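# Set the cable runway's far end onto the bracket

## Task

Put the far end of the cable runway onto the bracket, resting securely on it and sitting between its lugs. Then release it and move the arms away. It only counts if the runway stays there unsupported once every robot has let go.

## Robot and tools

Setup: four identical i2rt Big YAM arms, named arm1, arm2, arm3 and arm4. Each has six joints, a two-finger gripper and a camera on its wrist. There is also a fixed room camera, cam_high. The arms act independently and never wait for one another. At full extension a hand reaches roughly 1.0 m from its joint-1 axis. With joints 1 and 6 at 0 and the hand level and pointing forward, the wrist camera sits above the hand and looks toward the fingertips.

Frames: the scene frame has its origin on the floor, with +z up. The "hand" is the midpoint between the fingertips. The hand's z axis runs along the fingers, and its y axis is the direction in which the fingers open and close. The robot feet have poses that are never printed.

execute_actions(actions, cameras): actions is a list holding one action, or an empty list to get only the state and images. An action is an object keyed by arm name. Each arm entry holds "joints", an object of absolute joint targets keyed by name. It is not an offset. Any subset of these keys may be given:
- joint1_rad, -2.879 to 2.879: rotates the whole arm about its foot. Positive is counter-clockwise seen from above, and 0 points the way the foot faces.
- joint2_rad, 0 to 3.141: the shoulder. At 0 the upper arm lies roughly level pointing backward, and increasing it lifts the arm up and then forward.
- joint3_rad, 0 to 3.019: the elbow. At 0 it is folded, and increasing it opens it.
- joint4_rad, -1.692 to 1.57: hand pitch. Positive tips the fingers up.
- joint5_rad, -1.57 to 1.57: sideways hand swing. Positive is toward the arm's right.
- joint6_rad, -2.094 to 2.094: hand roll. Positive is clockwise when viewed from behind the hand.
- gripper_m, 0 to 0.093: the gap between the fingertips in metres.
The first six are in radians. The tolerances for counting as arrived are ±0.045, 0.14, 0.09, 0.055, 0.03, 0.035 rad and ±0.003 m. A finger pad pushes with at most about 50 to 62 N, and less on some grippers. Every motion in an action starts together, but each one finishes at its own time. Joints move at different speeds, so the hand can sweep a wide arc between postures. A joint or arm that is left out may still be driving toward an earlier target. An unknown key or an out-of-range number rejects the entire call, and nothing moves. cameras lists the images to return: arm1_cam_wrist, arm2_cam_wrist, arm3_cam_wrist, arm4_cam_wrist, cam_high or all. Omitting it, passing null or passing ["all"] gives every camera, and [] gives none. The "pictures" line gives the order of the images, which are captured at the end of the call.

wait(seconds): 0 to 10. It sends no new command and returns the state and images.

zoom_image(camera, region): gives a closer view of the latest full image from one camera. region is [x0, y0, x1, y1] in image pixels, measured from the top-left corner, and can be at most 504x504. The images are 896x504.

finished_scene(scene): ends the current scene after the last command has been held, and reports whether the goal was met. It cannot be undone. Replying without any tool call also ends the run.

Result lines:
- joint_positions shows the measured joints.
- joint_status explains how each commanded motion ended.
- "off_target" means the joint stopped short and may still be pushing.
- After "contact_stop" or "time_out", the joint holds where it stopped. A timed-out joint may still push toward its old target, or toward a point no more than 0.375, 0.375, 0.113, 0.225, 0.075 and 0.3 rad (joints 1 to 6) from where it is. If the way clears, it moves there by itself. To relieve that push, command the joint's reported position.
- "joint command not followed" (often with a "cause:" line) means a self-collision and arm-to-arm check blocked that arm's joint targets. The gripper part of the action still runs. Blocked joints show "not_followed" and may be retried on later actions.
- on_its_own lists behaviour this call did not command. In it, "held at" gives a target, not a position.
- A stop reported in one result cancels the later movement, wait and finish calls in the same reply.
- Joint torques are the full drive outputs, in joint order. They carry per-arm offsets, scale factors and noise, so they are not a reliable contact sensor.
- A MOTOR HOT line appears from 85 °C. At 100 °C an OVER-TEMPERATURE FAULT makes that arm go limp and fall until it cools. Its keys then read "limit_stop_at_motor_heat"; resend the targets afterwards. Holding a load, or pushing for a long time, heats the motors, and this continues between replies.

Camera calibration: each camera comes with intrinsics K, distortion D and a T_world_to_cam that maps the scene frame into the camera frame, using OpenCV conventions and metres. cam_high may differ by up to about 2.3° and 9 mm from these values. Wrist-camera poses are computed from the reported joints, so joint errors add to their uncertainty.

Cautions:
- The arms keep pushing after contact, and they can push hard. Avoid forcing the runway or the bracket.
- Avoid squeezing two robots together, since that ends the run. The clearance check can react too late and does not cover fingers, gripper housings or wrist cameras.
- Do not drop, slam or knock anything off the work area or onto the floor.
- Loose objects may occasionally be nudged by outside disturbances.
- A joint holding a load may sink, and a target very close to the current position may not produce any motion.
- Finish by opening the grippers and moving the arms away, and confirm the runway rests on the bracket between the lugs before ending the scene.

Each tool is called after ">>>" as name([rows], argument=value, ...), one row to a line, values as JSON.

## Session

>>> execute_actions(actions=[])

Scene clock: 0.00 s.
Joint torques (N m, as the arm reports them, + toward a larger angle): no reading
arm1.joint_positions: joint1_rad=+0.094 joint2_rad=+0.599 joint3_rad=+1.372 joint4_rad=-1.446 joint5_rad=-0.253 joint6_rad=-0.249 gripper_m=+0.095
arm1.joint_status: not commanded
arm1.hand: x=-1.0268 y=-0.2688 z=+1.3000 quat_wxyz=(-0.283, +0.720, -0.532, -0.344) (m; scene frame)
arm2.joint_positions: joint1_rad=+0.316 joint2_rad=+0.556 joint3_rad=+1.432 joint4_rad=-1.227 joint5_rad=-0.283 joint6_rad=+0.200 gripper_m=+0.094
arm2.joint_status: not commanded
arm2.hand: x=-0.2024 y=+0.3322 z=+1.4172 quat_wxyz=(-0.540, -0.502, -0.643, +0.205) (m; scene frame)
arm3.joint_positions: joint1_rad=+0.245 joint2_rad=+0.540 joint3_rad=+1.419 joint4_rad=-1.506 joint5_rad=-0.049 joint6_rad=+0.072 gripper_m=+0.095
arm3.joint_status: not commanded
arm3.hand: x=+0.5451 y=-0.3895 z=+1.3056 quat_wxyz=(-0.217, +0.733, -0.501, -0.406) (m; scene frame)
arm4.joint_positions: joint1_rad=-0.007 joint2_rad=+0.560 joint3_rad=+1.435 joint4_rad=-1.202 joint5_rad=+0.014 joint6_rad=+0.091 gripper_m=+0.094
arm4.joint_status: not commanded
arm4.hand: x=+1.2463 y=+0.2851 z=+1.3983 quat_wxyz=(-0.448, -0.568, -0.583, +0.370) (m; scene frame)
pictures: arm1_cam_wrist, arm2_cam_wrist, arm3_cam_wrist, arm4_cam_wrist, cam_high
Images, in order (width x height): arm1_cam_wrist 896x504, arm2_cam_wrist 896x504, arm3_cam_wrist 896x504, arm4_cam_wrist 896x504, cam_high 896x504.

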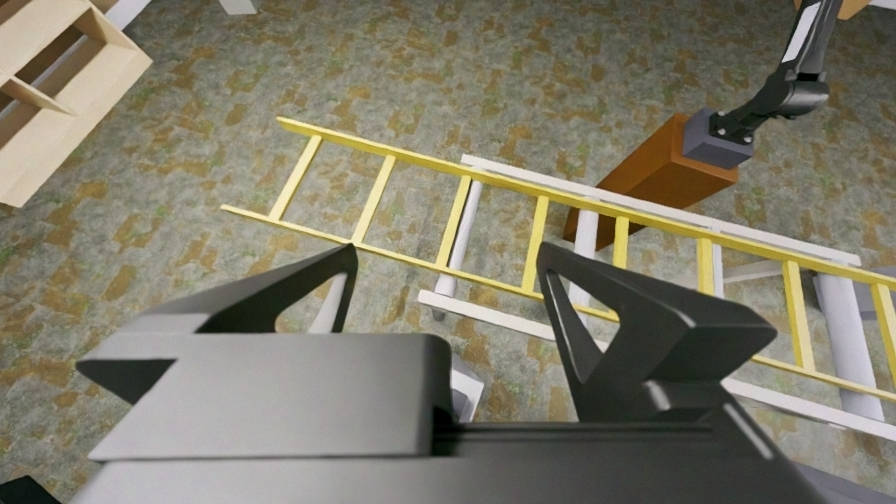

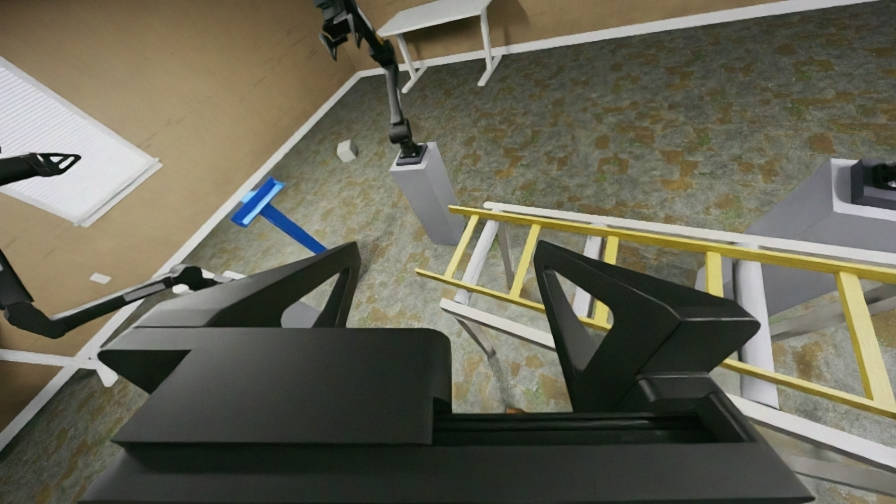

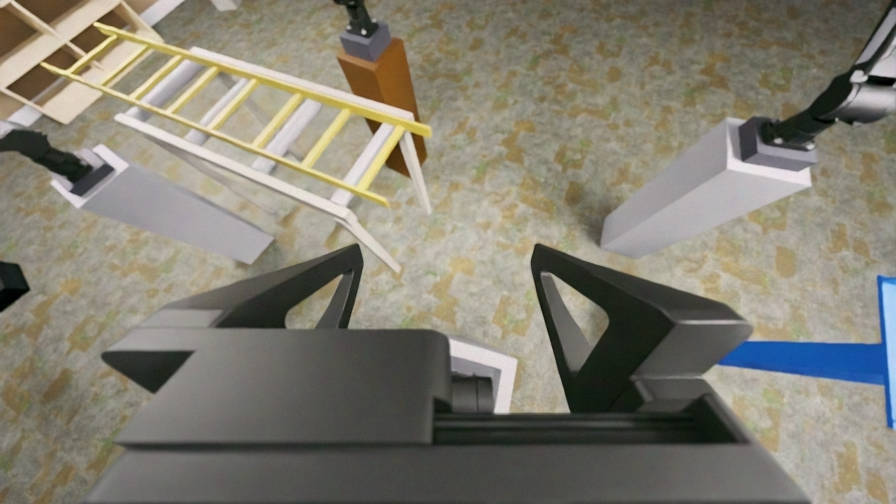

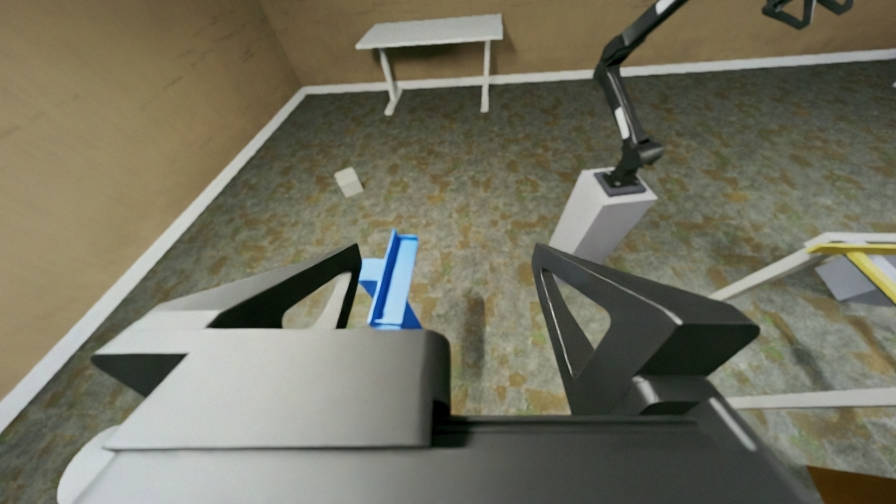

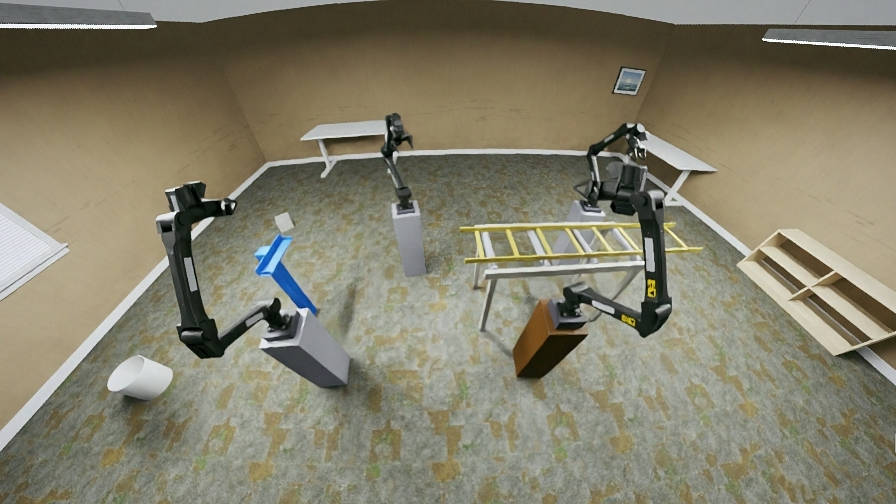

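>>> zoom_image(camera="cam_high", region=[220, 180, 720, 400])

>>> zoom_image(camera="arm4_cam_wrist", region=[300, 200, 500, 340])

>>> zoom_image(camera="arm3_cam_wrist", region=[0, 0, 500, 280])

Region (220, 180, 720, 400) of cam_high's 896x504 image, scaled by 1.008, with more detail than that image has; it fills the top 222 rows of this view, and the rest is white.

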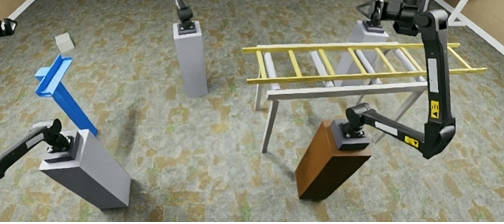

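Region (300, 200, 500, 340) of arm4_cam_wrist's 896x504 image, scaled by 2.520, with more detail than that image has; it fills the top 353 rows of this view, and the rest is white.

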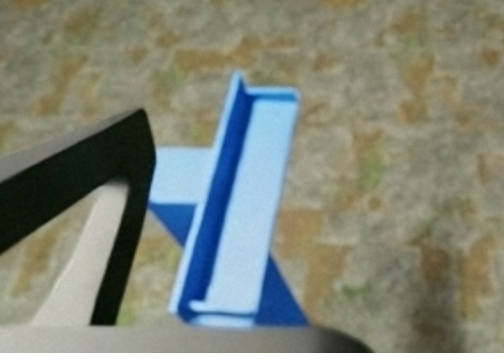

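Region (0, 0, 500, 280) of arm3_cam_wrist's 896x504 image, scaled by 1.008, with more detail than that image has; it fills the top 282 rows of this view, and the rest is white.

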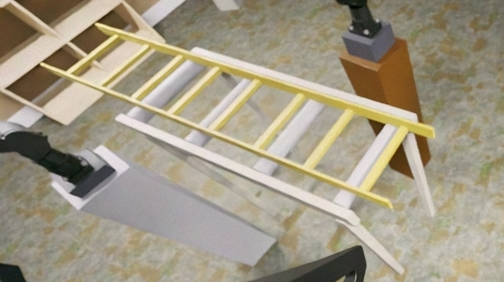

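>>> execute_actions([
  {"arm1":{"joints":{"joint2_rad":1.1}},"arm2":{"joints":{"joint3_rad":1.0}},"arm3":{"joints":{"joint1_rad":0.245,"joint2_rad":1.3,"joint3_rad":1.3,"joint4_rad":-1.5,"joint5_rad":0,"joint6_rad":0}},"arm4":{"joints":{"joint1_rad":0,"joint2_rad":1.3,"joint3_rad":1.2,"joint4_rad":-1.2,"joint5_rad":0,"joint6_rad":0}}},
])

Scene clock: 51.17 s.
Joint torques (N m, as the arm reports them, + toward a larger angle): arm1=[-1.12 -4.81 13.37  1.95 -0.16  0.06] | arm2=[ 1.19  2.69  9.72  1.3  -0.1  -0.01] | arm3=[ -0.32 -11.44   9.45   1.14   0.16  -0.19] | arm4=[ 1.04 -8.72  8.84  0.6  -0.24 -0.19]
arm1.joint_positions: joint1_rad=+0.094 joint2_rad=+1.096 joint3_rad=+1.372 joint4_rad=-1.446 joint5_rad=-0.253 joint6_rad=-0.249 gripper_m=+0.095
arm1.joint_status: all done
arm1.hand: x=-1.0151 y=-0.1076 z=+1.1643 quat_wxyz=(-0.088, +0.761, -0.605, -0.216) (m; scene frame)
arm2.joint_positions: joint1_rad=+0.316 joint2_rad=+0.558 joint3_rad=+0.985 joint4_rad=-1.227 joint5_rad=-0.283 joint6_rad=+0.200 gripper_m=+0.094
arm2.joint_status: all done
arm2.hand: x=-0.1918 y=+0.2881 z=+1.1933 quat_wxyz=(-0.384, -0.595, -0.701, +0.088) (m; scene frame)
arm3.joint_positions: joint1_rad=+0.245 joint2_rad=+1.309 joint3_rad=+1.303 joint4_rad=-1.506 joint5_rad=-0.004 joint6_rad=+0.009 gripper_m=+0.095
arm3.joint_status: all done
arm3.hand: x=+0.4646 y=-0.1906 z=+1.0410 quat_wxyz=(-0.017, +0.836, -0.548, -0.031) (m; scene frame)
arm4.joint_positions: joint1_rad=-0.007 joint2_rad=+1.300 joint3_rad=+1.186 joint4_rad=-1.202 joint5_rad=+0.004 joint6_rad=+0.012 gripper_m=+0.094
arm4.joint_status: all done
arm4.hand: x=+1.2728 y=+0.0753 z=+1.0264 quat_wxyz=(-0.092, -0.661, -0.740, +0.085) (m; scene frame)
pictures: arm1_cam_wrist, arm2_cam_wrist, arm3_cam_wrist, arm4_cam_wrist, cam_high
camera_calibration (this result's frames):
arm1_cam_wrist: T_world_to_cam=[[0.961499, 0.254462, -0.103771, 1.12064], [0.268575, -0.950089, 0.158738, -0.00804172], [-0.0581987, -0.180497, -0.981852, 1.18554], [0, 0, 0, 1]] pos_world=[-1.00634, -0.0788136, 1.2816]
arm2_cam_wrist: T_world_to_cam=[[-0.900821, -0.279368, -0.332378, 0.308125], [-0.258048, 0.960119, -0.107624, -0.198527], [0.349189, -0.0111806, -0.936986, 1.30615], [0, 0, 0, 1]] pos_world=[-0.229757, 0.291293, 1.30489]
arm3_cam_wrist: T_world_to_cam=[[0.918534, 0.395277, -0.00713372, -0.345012], [0.343813, -0.789775, 0.507984, -0.831745], [0.19516, -0.469054, -0.861337, 0.836869], [0, 0, 0, 1]] pos_world=[0.439546, -0.12798, 1.14088]
arm4_cam_wrist: T_world_to_cam=[[-0.994024, -0.108942, 0.00690204, 1.26282], [-0.0993616, 0.929165, 0.356061, -0.304577], [-0.0452032, 0.353247, -0.934437, 1.11263], [0, 0, 0, 1]] pos_world=[1.2753, 0.0275449, 1.13941]
Images, in order (width x height): arm1_cam_wrist 896x504, arm2_cam_wrist 896x504, arm3_cam_wrist 896x504, arm4_cam_wrist 896x504, cam_high 896x504.

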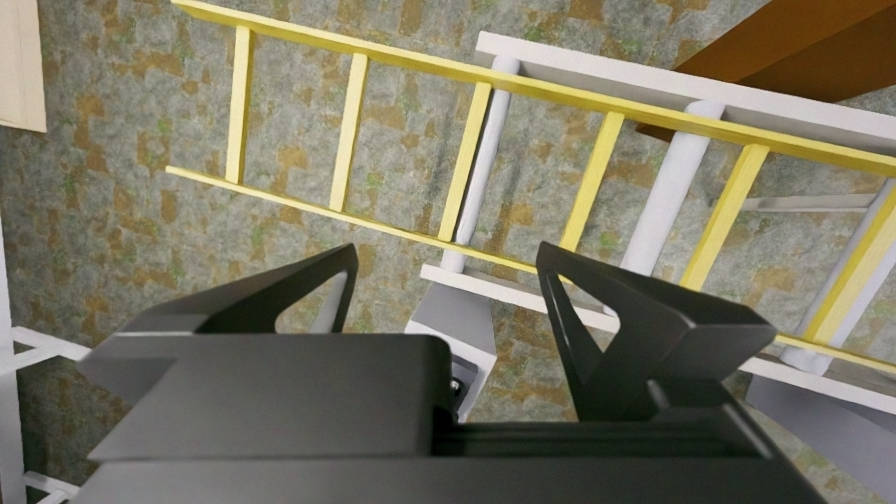

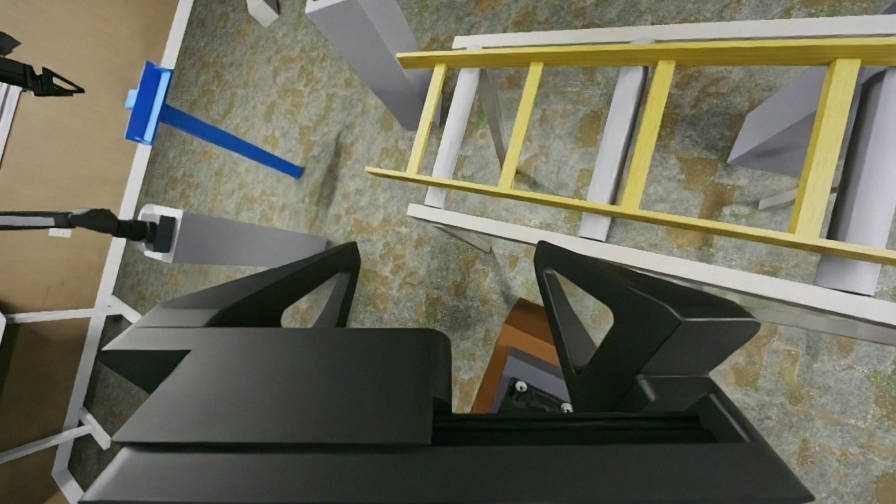

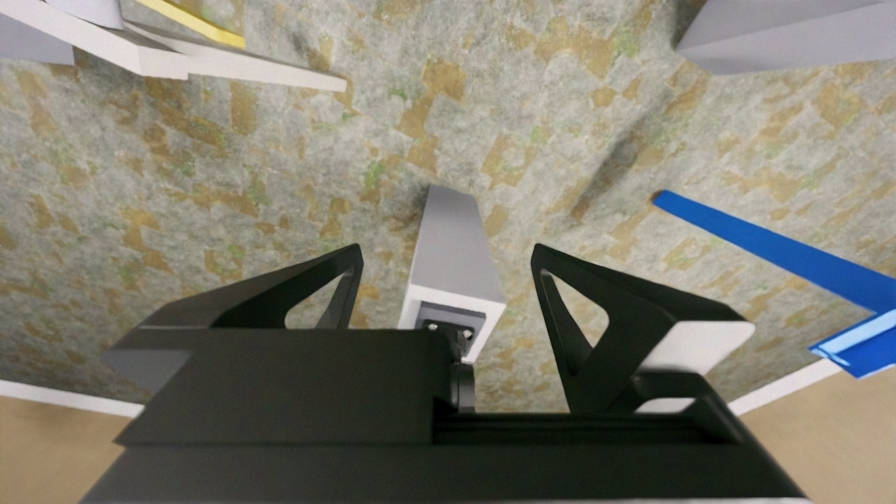

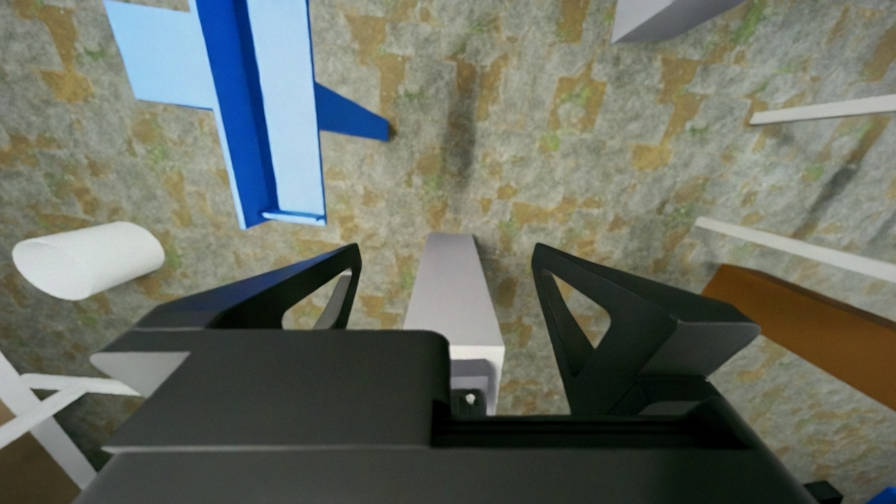

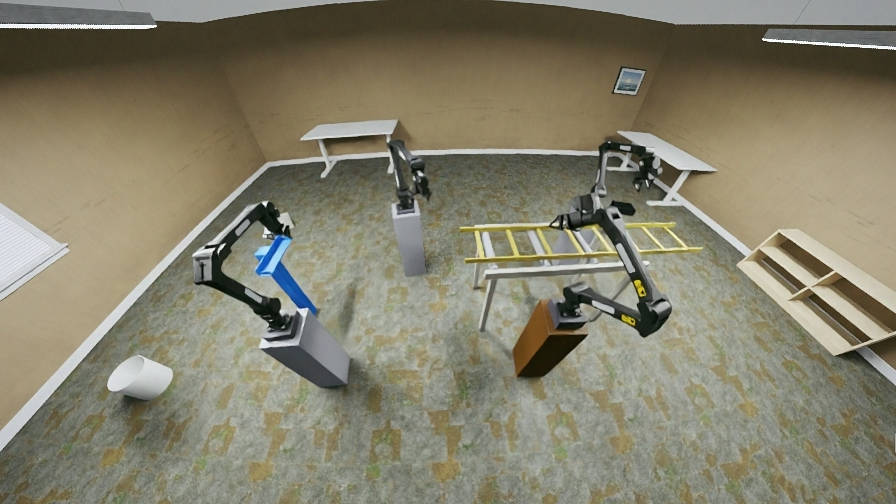

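>>> zoom_image(camera="arm2_cam_wrist", region=[100, 20, 600, 260])

>>> zoom_image(camera="cam_high", region=[240, 200, 540, 320])

Region (100, 20, 600, 260) of arm2_cam_wrist's 896x504 image, scaled by 1.008, with more detail than that image has; it fills the top 242 rows of this view, and the rest is white.

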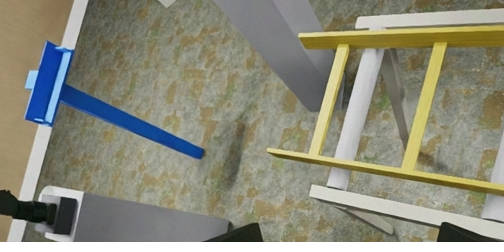

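Region (240, 200, 540, 320) of cam_high's 896x504 image, scaled by 1.680, with more detail than that image has; it fills the top 202 rows of this view, and the rest is white.

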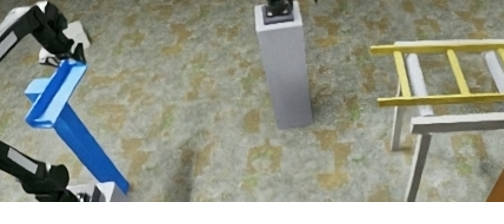

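>>> execute_actions([
  {"arm1":{"joints":{"joint2_rad":0.6}},"arm3":{"joints":{"joint1_rad":0.716,"joint2_rad":1.939,"joint3_rad":1.711,"joint4_rad":-1.343,"joint5_rad":0,"joint6_rad":-0.716,"gripper_m":0.06}}},
], cameras=["arm3_cam_wrist","cam_high"])

Scene clock: 151.07 s.
Joint torques (N m, as the arm reports them, + toward a larger angle): arm1=[-1.1   2.69 10.74  2.62 -0.11  0.08] | arm2=[ 1.07  2.03  9.74  1.22 -0.14 -0.01] | arm3=[ -0.73 -20.69  13.97   0.87  -0.08  -0.17] | arm4=[ 1.1  -8.4   8.8   0.61 -0.24 -0.2 ]
arm1.joint_positions: joint1_rad=+0.094 joint2_rad=+0.606 joint3_rad=+1.380 joint4_rad=-1.446 joint5_rad=-0.253 joint6_rad=-0.249 gripper_m=+0.095
arm1.joint_status: all done
arm1.hand: x=-1.0267 y=-0.2669 z=+1.3022 quat_wxyz=(-0.283, +0.720, -0.532, -0.344) (m; scene frame)
arm2.joint_positions: joint1_rad=+0.316 joint2_rad=+0.558 joint3_rad=+0.985 joint4_rad=-1.227 joint5_rad=-0.283 joint6_rad=+0.200 gripper_m=+0.094
arm2.joint_status: not commanded
arm2.hand: x=-0.1918 y=+0.2881 z=+1.1933 quat_wxyz=(-0.384, -0.595, -0.701, +0.088) (m; scene frame)
arm3.joint_positions: joint1_rad=+0.719 joint2_rad=+1.945 joint3_rad=+1.659 joint4_rad=-1.348 joint5_rad=-0.001 joint6_rad=-0.707 gripper_m=+0.060
arm3.joint_status: all done
arm3.hand: x=+0.1737 y=-0.1805 z=+0.8815 quat_wxyz=(+0.015, +1.000, +0.014, +0.021) (m; scene frame)
arm4.joint_positions: joint1_rad=-0.007 joint2_rad=+1.300 joint3_rad=+1.186 joint4_rad=-1.202 joint5_rad=+0.004 joint6_rad=+0.012 gripper_m=+0.094
arm4.joint_status: not commanded
arm4.hand: x=+1.2728 y=+0.0753 z=+1.0264 quat_wxyz=(-0.092, -0.661, -0.740, +0.085) (m; scene frame)
pictures: arm3_cam_wrist, cam_high
camera_calibration (this result's frames):
arm3_cam_wrist: T_world_to_cam=[[-0.0237707, 0.999215, -0.0316803, 0.211421], [0.797839, 0.0380561, 0.601668, -0.654733], [0.602402, -0.0109737, -0.798118, 0.717291], [0, 0, 0, 1]] pos_world=[0.0952997, -0.178467, 0.973113]
Images, in order (width x height): arm3_cam_wrist 896x504, cam_high 896x504.

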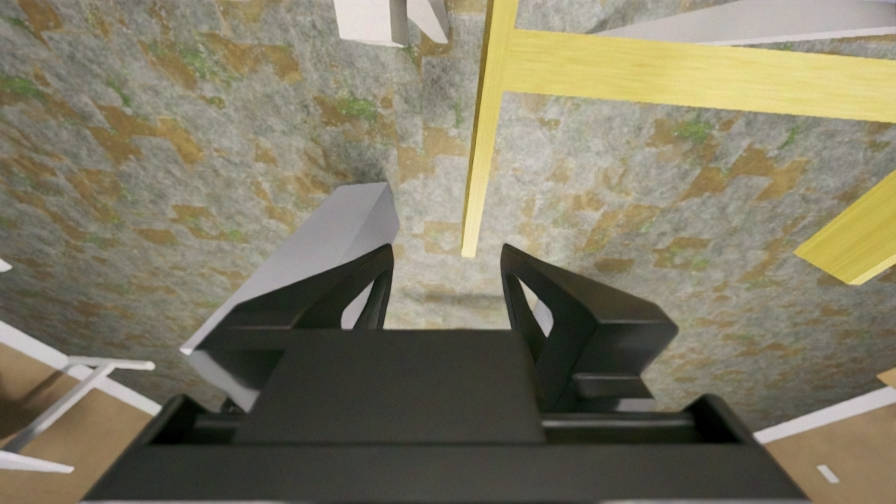

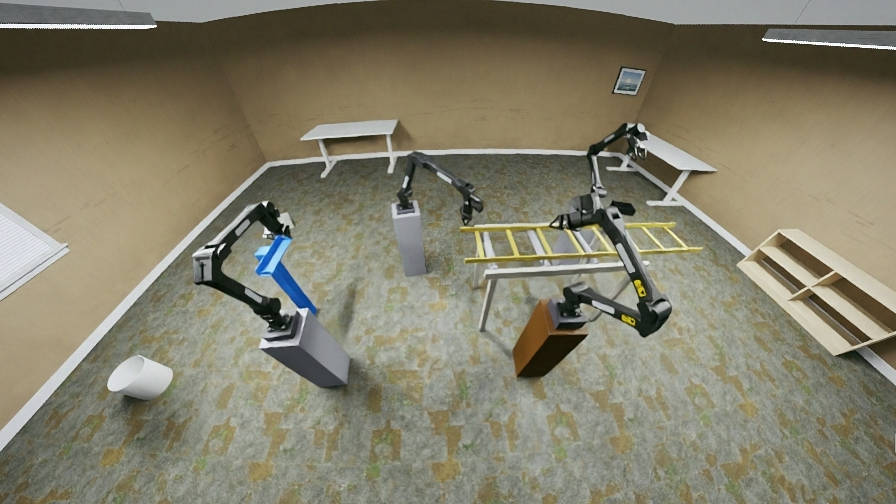

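>>> execute_actions([
  {"arm3":{"joints":{"joint1_rad":0.70,"joint2_rad":2.005,"joint3_rad":1.555,"joint4_rad":-1.106,"joint6_rad":-0.70}}},
], cameras=["arm3_cam_wrist","cam_high"])

Scene clock: 168.73 s.
Joint torques (N m, as the arm reports them, + toward a larger angle): arm1=[-1.1   2.73 10.73  2.64 -0.11  0.08] | arm2=[ 1.14  2.16  9.79  1.32 -0.13 -0.04] | arm3=[ -1.04 -21.73   8.67   1.4   -0.09  -0.05] | arm4=[ 1.12 -8.46  8.81  0.61 -0.24 -0.19]
arm1.joint_positions: joint1_rad=+0.094 joint2_rad=+0.606 joint3_rad=+1.380 joint4_rad=-1.446 joint5_rad=-0.253 joint6_rad=-0.249 gripper_m=+0.095
arm1.joint_status: not commanded
arm1.hand: x=-1.0267 y=-0.2669 z=+1.3022 quat_wxyz=(-0.283, +0.720, -0.532, -0.344) (m; scene frame)
arm2.joint_positions: joint1_rad=+0.316 joint2_rad=+0.558 joint3_rad=+0.985 joint4_rad=-1.227 joint5_rad=-0.283 joint6_rad=+0.200 gripper_m=+0.094
arm2.joint_status: not commanded
arm2.hand: x=-0.1918 y=+0.2881 z=+1.1933 quat_wxyz=(-0.384, -0.595, -0.701, +0.088) (m; scene frame)
arm3.joint_positions: joint1_rad=+0.708 joint2_rad=+2.015 joint3_rad=+1.558 joint4_rad=-1.121 joint5_rad=-0.001 joint6_rad=-0.707 gripper_m=+0.060
arm3.joint_status: all done
arm3.hand: x=+0.1674 y=-0.1667 z=+0.8059 quat_wxyz=(-0.003, +1.000, +0.009, -0.001) (m; scene frame)
arm4.joint_positions: joint1_rad=-0.007 joint2_rad=+1.300 joint3_rad=+1.186 joint4_rad=-1.202 joint5_rad=+0.004 joint6_rad=+0.012 gripper_m=+0.094
arm4.joint_status: not commanded
arm4.hand: x=+1.2728 y=+0.0753 z=+1.0264 quat_wxyz=(-0.092, -0.661, -0.740, +0.085) (m; scene frame)
pictures: arm3_cam_wrist, cam_high
camera_calibration (this result's frames):
arm3_cam_wrist: T_world_to_cam=[[-0.0139352, 0.999889, 0.00522866, 0.163773], [0.824066, 0.00852277, 0.56643, -0.585679], [0.566323, 0.0122021, -0.824093, 0.691726], [0, 0, 0, 1]] pos_world=[0.09318, -0.167204, 0.900936]
Images, in order (width x height): arm3_cam_wrist 896x504, cam_high 896x504.

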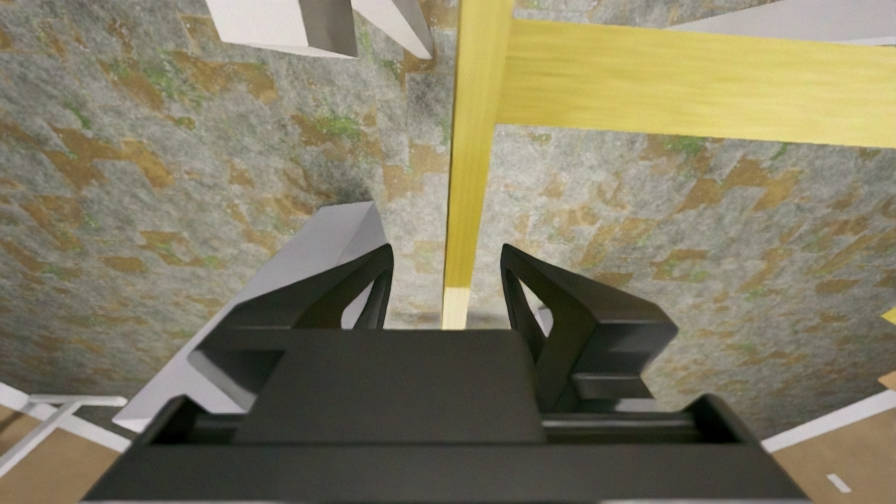

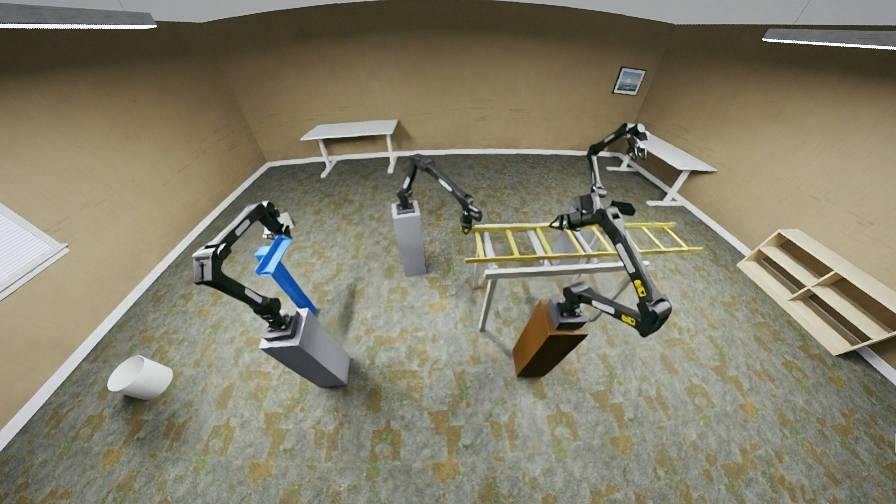

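>>> execute_actions([
  {"arm3":{"joints":{"joint1_rad":0.695,"joint3_rad":1.525,"joint4_rad":-1.07}}},
], cameras=[])

>>> execute_actions([
  {"arm3":{"joints":{"gripper_m":0.0}}},
], cameras=["arm3_cam_wrist"])

Scene clock: 172.97 s.
Joint torques (N m, as the arm reports them, + toward a larger angle): arm1=[-1.11  2.66 10.72  2.63 -0.11  0.08] | arm2=[ 0.97  2.06  9.67  1.31 -0.15 -0.04] | arm3=[ -1.17 -21.23   7.62   1.44  -0.09  -0.05] | arm4=[ 1.05 -8.46  8.84  0.62 -0.24 -0.2 ]
arm1.joint_positions: joint1_rad=+0.094 joint2_rad=+0.606 joint3_rad=+1.380 joint4_rad=-1.446 joint5_rad=-0.253 joint6_rad=-0.249 gripper_m=+0.095
arm1.joint_status: not commanded
arm1.hand: x=-1.0267 y=-0.2669 z=+1.3022 quat_wxyz=(-0.283, +0.720, -0.532, -0.344) (m; scene frame)
arm2.joint_positions: joint1_rad=+0.316 joint2_rad=+0.558 joint3_rad=+0.985 joint4_rad=-1.227 joint5_rad=-0.283 joint6_rad=+0.200 gripper_m=+0.094
arm2.joint_status: not commanded
arm2.hand: x=-0.1918 y=+0.2881 z=+1.1933 quat_wxyz=(-0.384, -0.595, -0.701, +0.088) (m; scene frame)
arm3.joint_positions: joint1_rad=+0.706 joint2_rad=+2.013 joint3_rad=+1.535 joint4_rad=-1.085 joint5_rad=-0.001 joint6_rad=-0.707 gripper_m=+0.060
arm3.joint_status: all done
arm3.hand: x=+0.1689 y=-0.1661 z=+0.7988 quat_wxyz=(-0.007, +1.000, +0.008, -0.006) (m; scene frame)
arm4.joint_positions: joint1_rad=-0.007 joint2_rad=+1.300 joint3_rad=+1.186 joint4_rad=-1.202 joint5_rad=+0.004 joint6_rad=+0.012 gripper_m=+0.094
arm4.joint_status: not commanded
arm4.hand: x=+1.2728 y=+0.0753 z=+1.0264 quat_wxyz=(-0.092, -0.661, -0.740, +0.085) (m; scene frame)
pictures: none
No camera images: the call's "cameras" was empty. Leave "cameras" out to get every camera's image.

Scene clock: 173.60 s.
Joint torques (N m, as the arm reports them, + toward a larger angle): arm1=[-1.13  2.64 10.71  2.62 -0.11  0.08] | arm2=[ 1.42  2.02  9.73  1.27 -0.13 -0.03] | arm3=[ -0.91 -21.26   7.8    1.12   0.02  -0.29] | arm4=[ 1.13 -8.4   8.81  0.64 -0.25 -0.2 ]
arm1.joint_positions: joint1_rad=+0.094 joint2_rad=+0.606 joint3_rad=+1.380 joint4_rad=-1.446 joint5_rad=-0.253 joint6_rad=-0.249 gripper_m=+0.095
arm1.joint_status: not commanded
arm1.hand: x=-1.0267 y=-0.2669 z=+1.3022 quat_wxyz=(-0.283, +0.720, -0.532, -0.344) (m; scene frame)
arm2.joint_positions: joint1_rad=+0.316 joint2_rad=+0.558 joint3_rad=+0.985 joint4_rad=-1.227 joint5_rad=-0.283 joint6_rad=+0.200 gripper_m=+0.094
arm2.joint_status: not commanded
arm2.hand: x=-0.1918 y=+0.2881 z=+1.1933 quat_wxyz=(-0.384, -0.595, -0.701, +0.088) (m; scene frame)
arm3.joint_positions: joint1_rad=+0.702 joint2_rad=+2.013 joint3_rad=+1.535 joint4_rad=-1.078 joint5_rad=-0.003 joint6_rad=-0.680 gripper_m=+0.009
arm3.joint_status: gripper_m off_target (ended at +0.009, target +0.000)
arm3.hand: x=+0.1689 y=-0.1634 z=+0.7989 quat_wxyz=(-0.009, +1.000, -0.008, -0.010) (m; scene frame)
arm4.joint_positions: joint1_rad=-0.007 joint2_rad=+1.300 joint3_rad=+1.186 joint4_rad=-1.202 joint5_rad=+0.004 joint6_rad=+0.012 gripper_m=+0.094
arm4.joint_status: not commanded
arm4.hand: x=+1.2728 y=+0.0753 z=+1.0264 quat_wxyz=(-0.092, -0.661, -0.740, +0.085) (m; scene frame)
pictures: arm3_cam_wrist
camera_calibration (this result's frames):
arm3_cam_wrist: T_world_to_cam=[[0.0204663, 0.99965, 0.0167703, 0.145407], [0.833692, -0.0263223, 0.551602, -0.578398], [0.551851, 0.00269205, -0.833939, 0.693821], [0, 0, 0, 1]] pos_world=[0.0963446, -0.162449, 0.895212]
Images, in order (width x height): arm3_cam_wrist 896x504.

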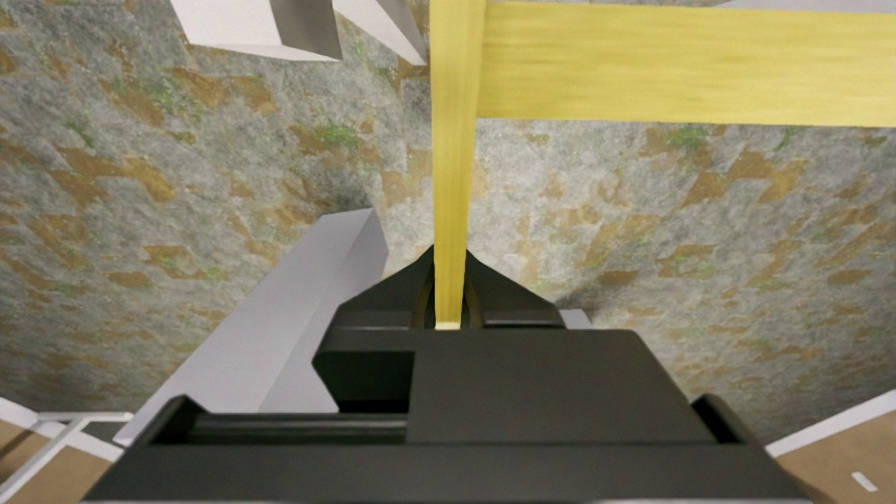

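>>> execute_actions([
  {"arm3":{"joints":{"joint1_rad":0.581,"joint2_rad":1.85,"joint3_rad":1.283,"joint4_rad":-1.004,"joint6_rad":-0.80}}},
], cameras=[])

>>> execute_actions([
  {"arm3":{"joints":{"joint1_rad":0.412,"joint2_rad":1.711,"joint3_rad":1.083,"joint4_rad":-0.943,"joint6_rad":-0.97}}},
], cameras=["cam_high","arm3_cam_wrist"])

Scene clock: 186.20 s.
Joint torques (N m, as the arm reports them, + toward a larger angle): arm1=[-1.19  2.64 10.72  2.63 -0.11  0.08] | arm2=[ 1.32  2.23  9.74  1.26 -0.12 -0.03] | arm3=[  0.98 -16.91  10.09   0.84  -0.63  -0.07] | arm4=[ 1.17 -8.44  8.83  0.63 -0.24 -0.19]
arm1.joint_positions: joint1_rad=+0.094 joint2_rad=+0.606 joint3_rad=+1.380 joint4_rad=-1.446 joint5_rad=-0.253 joint6_rad=-0.249 gripper_m=+0.095
arm1.joint_status: not commanded
arm1.hand: x=-1.0267 y=-0.2669 z=+1.3022 quat_wxyz=(-0.283, +0.720, -0.532, -0.344) (m; scene frame)
arm2.joint_positions: joint1_rad=+0.316 joint2_rad=+0.558 joint3_rad=+0.985 joint4_rad=-1.227 joint5_rad=-0.283 joint6_rad=+0.200 gripper_m=+0.094
arm2.joint_status: not commanded
arm2.hand: x=-0.1918 y=+0.2881 z=+1.1933 quat_wxyz=(-0.384, -0.595, -0.701, +0.088) (m; scene frame)
arm3.joint_positions: joint1_rad=+0.563 joint2_rad=+1.845 joint3_rad=+1.261 joint4_rad=-1.007 joint5_rad=+0.010 joint6_rad=-0.806 gripper_m=+0.009
arm3.joint_status: all done
arm3.hand: x=+0.2837 y=-0.1656 z=+0.7964 quat_wxyz=(-0.002, +1.000, -0.014, +0.007) (m; scene frame)
arm4.joint_positions: joint1_rad=-0.007 joint2_rad=+1.300 joint3_rad=+1.186 joint4_rad=-1.202 joint5_rad=+0.004 joint6_rad=+0.012 gripper_m=+0.094
arm4.joint_status: not commanded
arm4.hand: x=+1.2728 y=+0.0753 z=+1.0264 quat_wxyz=(-0.092, -0.661, -0.740, +0.085) (m; scene frame)
pictures: none
No camera images: the call's "cameras" was empty. Leave "cameras" out to get every camera's image.

Scene clock: 187.70 s.
Joint torques (N m, as the arm reports them, + toward a larger angle): arm1=[-1.15  2.67 10.73  2.63 -0.11  0.08] | arm2=[ 1.16  2.38  9.74  1.27 -0.15 -0.04] | arm3=[  0.81 -14.86   9.57   0.71  -0.62  -0.09] | arm4=[ 1.13 -8.37  8.84  0.63 -0.24 -0.19]
arm1.joint_positions: joint1_rad=+0.094 joint2_rad=+0.606 joint3_rad=+1.380 joint4_rad=-1.446 joint5_rad=-0.253 joint6_rad=-0.249 gripper_m=+0.095
arm1.joint_status: not commanded
arm1.hand: x=-1.0267 y=-0.2669 z=+1.3022 quat_wxyz=(-0.283, +0.720, -0.532, -0.344) (m; scene frame)
arm2.joint_positions: joint1_rad=+0.316 joint2_rad=+0.558 joint3_rad=+0.985 joint4_rad=-1.227 joint5_rad=-0.283 joint6_rad=+0.200 gripper_m=+0.094
arm2.joint_status: not commanded
arm2.hand: x=-0.1918 y=+0.2881 z=+1.1933 quat_wxyz=(-0.384, -0.595, -0.701, +0.088) (m; scene frame)
arm3.joint_positions: joint1_rad=+0.396 joint2_rad=+1.712 joint3_rad=+1.063 joint4_rad=-0.943 joint5_rad=+0.010 joint6_rad=-0.974 gripper_m=+0.009
arm3.joint_status: all done
arm3.hand: x=+0.3840 y=-0.1671 z=+0.7948 quat_wxyz=(+0.001, +1.000, -0.014, +0.007) (m; scene frame)
arm4.joint_positions: joint1_rad=-0.007 joint2_rad=+1.300 joint3_rad=+1.186 joint4_rad=-1.202 joint5_rad=+0.004 joint6_rad=+0.012 gripper_m=+0.094
arm4.joint_status: not commanded
arm4.hand: x=+1.2728 y=+0.0753 z=+1.0264 quat_wxyz=(-0.092, -0.661, -0.740, +0.085) (m; scene frame)
pictures: arm3_cam_wrist, cam_high
camera_calibration (this result's frames):
arm3_cam_wrist: T_world_to_cam=[[0.0321821, 0.999481, -0.00164691, 0.154886], [0.815203, -0.0252952, 0.578623, -0.769834], [0.578281, -0.0199639, -0.815594, 0.54319], [0, 0, 0, 1]] pos_world=[0.30847, -0.163435, 0.888721]
Images, in order (width x height): arm3_cam_wrist 896x504, cam_high 896x504.

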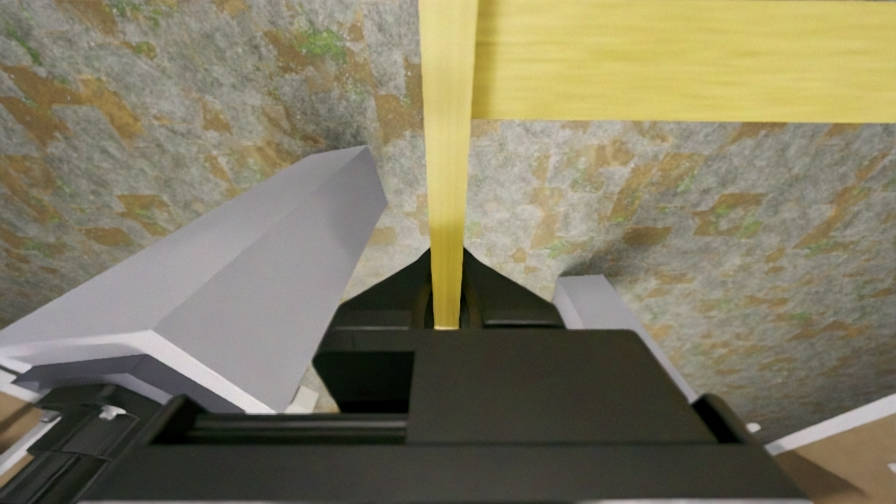

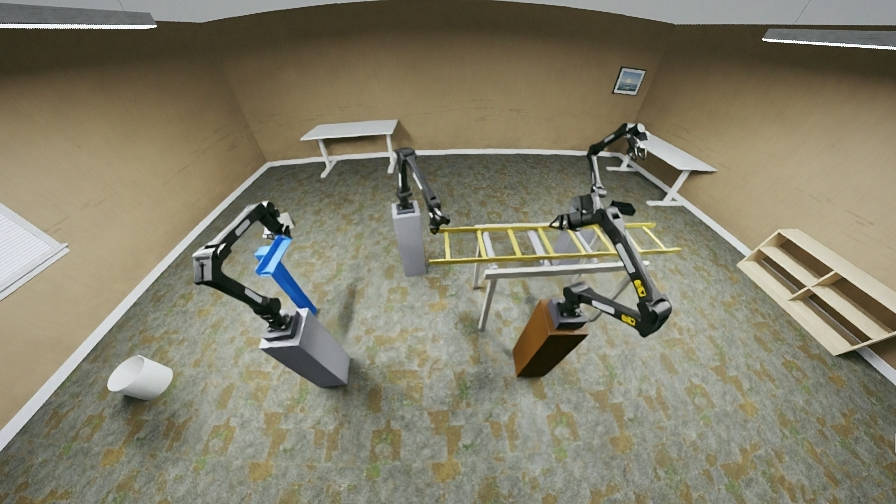

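>>> execute_actions([
  {"arm3":{"joints":{"joint1_rad":0.194,"joint2_rad":1.607,"joint3_rad":0.966,"joint4_rad":-0.92,"joint6_rad":-1.19}}},
], cameras=[])

>>> execute_actions([
  {"arm3":{"joints":{"joint1_rad":-0.065,"joint2_rad":1.539,"joint3_rad":0.884,"joint4_rad":-0.905,"joint6_rad":-1.45}}},
], cameras=[])

>>> execute_actions([
  {"arm3":{"joints":{"joint1_rad":-0.344,"joint2_rad":1.545,"joint3_rad":0.892,"joint4_rad":-0.905,"joint6_rad":-1.73}}},
], cameras=[])

>>> execute_actions([
  {"arm3":{"joints":{"joint1_rad":-0.602,"joint2_rad":1.611,"joint3_rad":0.975,"joint4_rad":-0.92,"joint6_rad":-1.985}},"arm4":{"joints":{"joint1_rad":-1.188,"joint2_rad":2.0,"joint3_rad":2.2,"joint4_rad":-1.6,"joint5_rad":0,"joint6_rad":0.515,"gripper_m":0.06}}},
], cameras=["cam_high","arm4_cam_wrist"])

Scene clock: 198.93 s.
Joint torques (N m, as the arm reports them, + toward a larger angle): arm1=[-1.13  2.67 10.73  2.61 -0.11  0.08] | arm2=[ 0.75  2.41  9.67  1.25 -0.11 -0.02] | arm3=[  0.31 -14.14  10.04   0.79  -0.55  -0.16] | arm4=[ 1.09 -8.44  8.85  0.63 -0.24 -0.19]
arm1.joint_positions: joint1_rad=+0.094 joint2_rad=+0.606 joint3_rad=+1.380 joint4_rad=-1.446 joint5_rad=-0.253 joint6_rad=-0.249 gripper_m=+0.095
arm1.joint_status: not commanded
arm1.hand: x=-1.0267 y=-0.2669 z=+1.3022 quat_wxyz=(-0.283, +0.720, -0.532, -0.344) (m; scene frame)
arm2.joint_positions: joint1_rad=+0.316 joint2_rad=+0.558 joint3_rad=+0.985 joint4_rad=-1.227 joint5_rad=-0.283 joint6_rad=+0.200 gripper_m=+0.094
arm2.joint_status: not commanded
arm2.hand: x=-0.1918 y=+0.2881 z=+1.1933 quat_wxyz=(-0.384, -0.595, -0.701, +0.088) (m; scene frame)
arm3.joint_positions: joint1_rad=+0.185 joint2_rad=+1.619 joint3_rad=+0.938 joint4_rad=-0.922 joint5_rad=+0.008 joint6_rad=-1.185 gripper_m=+0.009
arm3.joint_status: all done
arm3.hand: x=+0.4827 y=-0.1682 z=+0.7943 quat_wxyz=(+0.008, +1.000, -0.013, +0.006) (m; scene frame)
arm4.joint_positions: joint1_rad=-0.007 joint2_rad=+1.300 joint3_rad=+1.186 joint4_rad=-1.202 joint5_rad=+0.004 joint6_rad=+0.012 gripper_m=+0.094
arm4.joint_status: not commanded
arm4.hand: x=+1.2728 y=+0.0753 z=+1.0264 quat_wxyz=(-0.092, -0.661, -0.740, +0.085) (m; scene frame)
pictures: none
No camera images: the call's "cameras" was empty. Leave "cameras" out to get every camera's image.

Scene clock: 200.53 s.
Joint torques (N m, as the arm reports them, + toward a larger angle): arm1=[-1.15  2.62 10.72  2.62 -0.11  0.08] | arm2=[ 1.02  2.42  9.63  1.33 -0.13 -0.01] | arm3=[ -0.13 -14.05   8.91   0.7   -0.46  -0.22] | arm4=[ 1.11 -8.49  8.85  0.61 -0.24 -0.19]
arm1.joint_positions: joint1_rad=+0.094 joint2_rad=+0.606 joint3_rad=+1.380 joint4_rad=-1.446 joint5_rad=-0.253 joint6_rad=-0.249 gripper_m=+0.095
arm1.joint_status: not commanded
arm1.hand: x=-1.0267 y=-0.2669 z=+1.3022 quat_wxyz=(-0.283, +0.720, -0.532, -0.344) (m; scene frame)
arm2.joint_positions: joint1_rad=+0.316 joint2_rad=+0.558 joint3_rad=+0.985 joint4_rad=-1.227 joint5_rad=-0.283 joint6_rad=+0.200 gripper_m=+0.094
arm2.joint_status: not commanded
arm2.hand: x=-0.1918 y=+0.2881 z=+1.1933 quat_wxyz=(-0.384, -0.595, -0.701, +0.088) (m; scene frame)
arm3.joint_positions: joint1_rad=-0.068 joint2_rad=+1.562 joint3_rad=+0.868 joint4_rad=-0.905 joint5_rad=+0.006 joint6_rad=-1.439 gripper_m=+0.009
arm3.joint_status: all done
arm3.hand: x=+0.5825 y=-0.1693 z=+0.7938 quat_wxyz=(+0.009, +1.000, -0.013, +0.002) (m; scene frame)
arm4.joint_positions: joint1_rad=-0.007 joint2_rad=+1.300 joint3_rad=+1.186 joint4_rad=-1.202 joint5_rad=+0.004 joint6_rad=+0.012 gripper_m=+0.094
arm4.joint_status: not commanded
arm4.hand: x=+1.2728 y=+0.0753 z=+1.0264 quat_wxyz=(-0.092, -0.661, -0.740, +0.085) (m; scene frame)
pictures: none
No camera images: the call's "cameras" was empty. Leave "cameras" out to get every camera's image.

Scene clock: 202.13 s.
Joint torques (N m, as the arm reports them, + toward a larger angle): arm1=[-1.1   2.66 10.74  2.62 -0.11  0.08] | arm2=[ 0.74  2.32  9.7   1.34 -0.16 -0.04] | arm3=[ -0.16 -13.58   9.54   0.63  -0.42  -0.25] | arm4=[ 1.   -8.48  8.83  0.62 -0.24 -0.2 ]
arm1.joint_positions: joint1_rad=+0.094 joint2_rad=+0.606 joint3_rad=+1.380 joint4_rad=-1.446 joint5_rad=-0.253 joint6_rad=-0.249 gripper_m=+0.095
arm1.joint_status: not commanded
arm1.hand: x=-1.0267 y=-0.2669 z=+1.3022 quat_wxyz=(-0.283, +0.720, -0.532, -0.344) (m; scene frame)
arm2.joint_positions: joint1_rad=+0.316 joint2_rad=+0.558 joint3_rad=+0.985 joint4_rad=-1.227 joint5_rad=-0.283 joint6_rad=+0.200 gripper_m=+0.094
arm2.joint_status: not commanded
arm2.hand: x=-0.1918 y=+0.2881 z=+1.1933 quat_wxyz=(-0.384, -0.595, -0.701, +0.088) (m; scene frame)
arm3.joint_positions: joint1_rad=-0.345 joint2_rad=+1.562 joint3_rad=+0.869 joint4_rad=-0.905 joint5_rad=+0.005 joint6_rad=-1.714 gripper_m=+0.009
arm3.joint_status: all done
arm3.hand: x=+0.6853 y=-0.1726 z=+0.7937 quat_wxyz=(+0.009, +1.000, -0.014, -0.003) (m; scene frame)
arm4.joint_positions: joint1_rad=-0.007 joint2_rad=+1.300 joint3_rad=+1.186 joint4_rad=-1.202 joint5_rad=+0.004 joint6_rad=+0.012 gripper_m=+0.094
arm4.joint_status: not commanded
arm4.hand: x=+1.2728 y=+0.0753 z=+1.0264 quat_wxyz=(-0.092, -0.661, -0.740, +0.085) (m; scene frame)
pictures: none
No camera images: the call's "cameras" was empty. Leave "cameras" out to get every camera's image.

Scene clock: 204.03 s.
Joint torques (N m, as the arm reports them, + toward a larger angle): arm1=[-1.11  2.67 10.73  2.63 -0.11  0.07] | arm2=[ 1.37  2.08  9.7   1.23 -0.12 -0.04] | arm3=[  0.74 -14.67   9.19   0.85  -0.74  -0.16] | arm4=[  0.37 -20.06  10.82  -0.23  -0.05   0.06]
arm1.joint_positions: joint1_rad=+0.094 joint2_rad=+0.606 joint3_rad=+1.380 joint4_rad=-1.446 joint5_rad=-0.253 joint6_rad=-0.249 gripper_m=+0.095
arm1.joint_status: not commanded
arm1.hand: x=-1.0267 y=-0.2669 z=+1.3022 quat_wxyz=(-0.283, +0.720, -0.532, -0.344) (m; scene frame)
arm2.joint_positions: joint1_rad=+0.316 joint2_rad=+0.558 joint3_rad=+0.985 joint4_rad=-1.227 joint5_rad=-0.283 joint6_rad=+0.200 gripper_m=+0.094
arm2.joint_status: not commanded
arm2.hand: x=-0.1918 y=+0.2881 z=+1.1933 quat_wxyz=(-0.384, -0.595, -0.701, +0.088) (m; scene frame)
arm3.joint_positions: joint1_rad=-0.615 joint2_rad=+1.627 joint3_rad=+0.956 joint4_rad=-0.926 joint5_rad=+0.012 joint6_rad=-1.981 gripper_m=+0.009
arm3.joint_status: all done
arm3.hand: x=+0.7950 y=-0.1762 z=+0.7945 quat_wxyz=(+0.009, +1.000, -0.016, -0.003) (m; scene frame)
arm4.joint_positions: joint1_rad=-1.185 joint2_rad=+2.016 joint3_rad=+2.155 joint4_rad=-1.583 joint5_rad=+0.001 joint6_rad=+0.503 gripper_m=+0.060
arm4.joint_status: all done
arm4.hand: x=+0.6508 y=+0.1756 z=+1.0494 quat_wxyz=(-0.029, -0.998, -0.007, +0.058) (m; scene frame)
pictures: arm4_cam_wrist, cam_high
camera_calibration (this result's frames):
arm4_cam_wrist: T_world_to_cam=[[-0.0151333, 0.998327, -0.0557994, -0.110466], [0.877633, 0.0400016, 0.477661, -1.07509], [0.479094, -0.0417428, -0.876771, 0.738231], [0, 0, 0, 1]] pos_world=[0.588178, 0.184102, 1.15462]
Images, in order (width x height): arm4_cam_wrist 896x504, cam_high 896x504.

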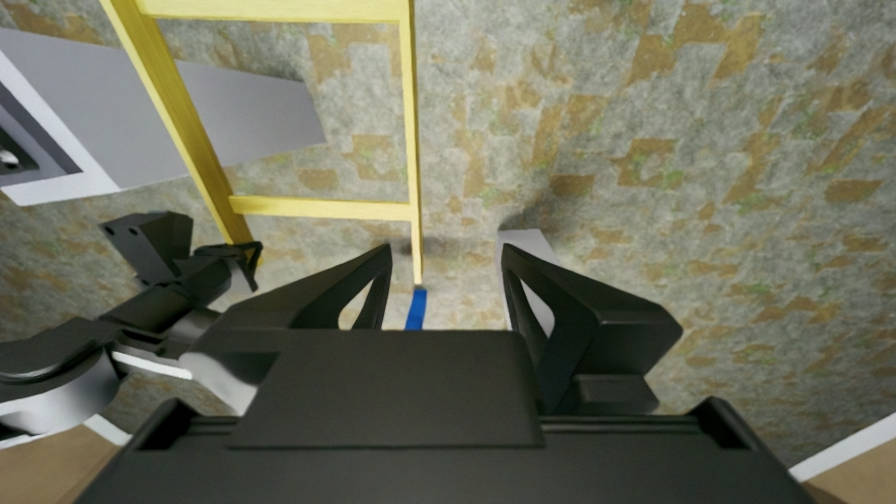

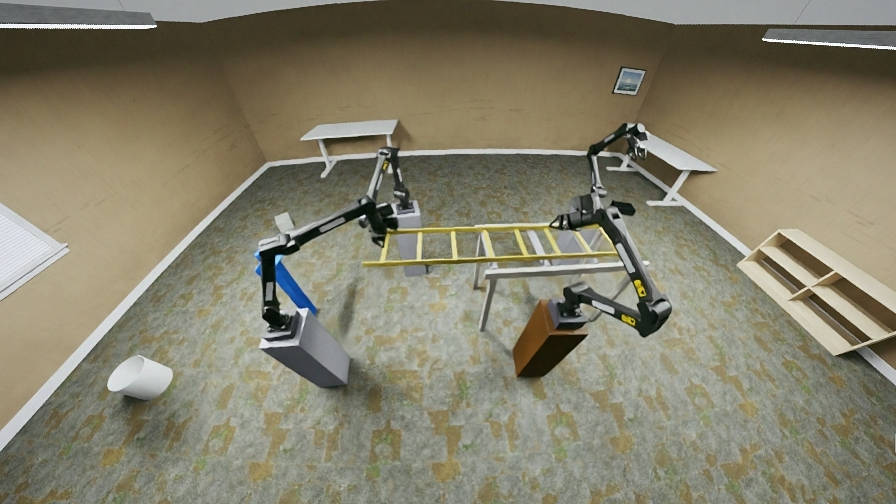

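>>> execute_actions([
  {"arm4":{"joints":{"joint1_rad":-1.118,"joint2_rad":2.195,"joint3_rad":2.045,"joint4_rad":-1.40,"joint6_rad":0.613}}},
], cameras=["arm4_cam_wrist"])

Scene clock: 219.93 s.
Joint torques (N m, as the arm reports them, + toward a larger angle): arm1=[-1.14  2.66 10.71  2.62 -0.11  0.08] | arm2=[ 1.33  2.27  9.62  1.24 -0.13 -0.03] | arm3=[  0.71 -14.64   9.17   0.86  -0.74  -0.15] | arm4=[  0.37 -23.22   8.89   0.6   -0.03   0.06]
arm1.joint_positions: joint1_rad=+0.094 joint2_rad=+0.606 joint3_rad=+1.380 joint4_rad=-1.446 joint5_rad=-0.253 joint6_rad=-0.249 gripper_m=+0.095
arm1.joint_status: not commanded
arm1.hand: x=-1.0267 y=-0.2669 z=+1.3022 quat_wxyz=(-0.283, +0.720, -0.532, -0.344) (m; scene frame)
arm2.joint_positions: joint1_rad=+0.316 joint2_rad=+0.558 joint3_rad=+0.985 joint4_rad=-1.227 joint5_rad=-0.283 joint6_rad=+0.200 gripper_m=+0.094
arm2.joint_status: not commanded
arm2.hand: x=-0.1918 y=+0.2881 z=+1.1933 quat_wxyz=(-0.384, -0.595, -0.701, +0.088) (m; scene frame)
arm3.joint_positions: joint1_rad=-0.615 joint2_rad=+1.627 joint3_rad=+0.956 joint4_rad=-0.926 joint5_rad=+0.012 joint6_rad=-1.981 gripper_m=+0.009
arm3.joint_status: not commanded
arm3.hand: x=+0.7950 y=-0.1762 z=+0.7945 quat_wxyz=(+0.009, +1.000, -0.016, -0.003) (m; scene frame)
arm4.joint_positions: joint1_rad=-1.110 joint2_rad=+2.226 joint3_rad=+2.023 joint4_rad=-1.417 joint5_rad=+0.001 joint6_rad=+0.601 gripper_m=+0.060
arm4.joint_status: all done
arm4.hand: x=+0.6655 y=+0.1275 z=+0.8636 quat_wxyz=(+0.016, -1.000, +0.005, -0.018) (m; scene frame)
pictures: arm4_cam_wrist
camera_calibration (this result's frames):
arm4_cam_wrist: T_world_to_cam=[[0.0108503, 0.999357, 0.0341719, -0.167663], [0.794748, -0.0293581, 0.606229, -1.04431], [0.606842, 0.0205803, -0.794556, 0.402285], [0, 0, 0, 1]] pos_world=[0.587658, 0.128617, 0.958457]
Images, in order (width x height): arm4_cam_wrist 896x504.

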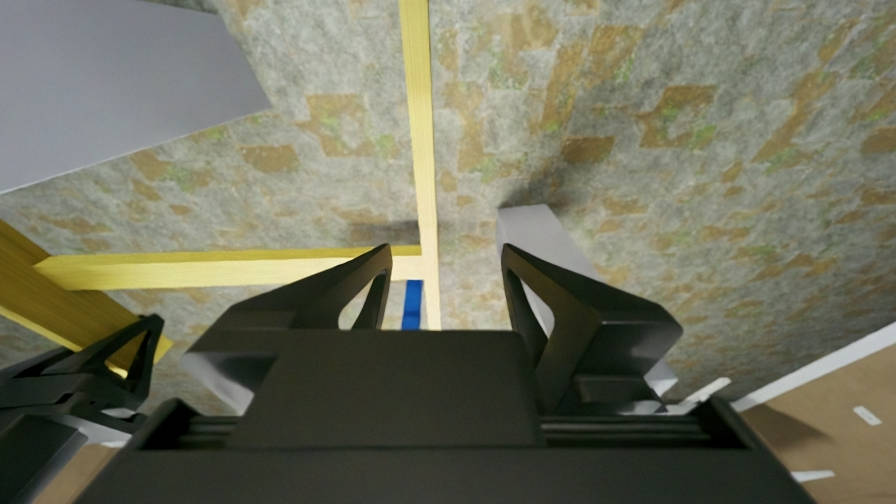

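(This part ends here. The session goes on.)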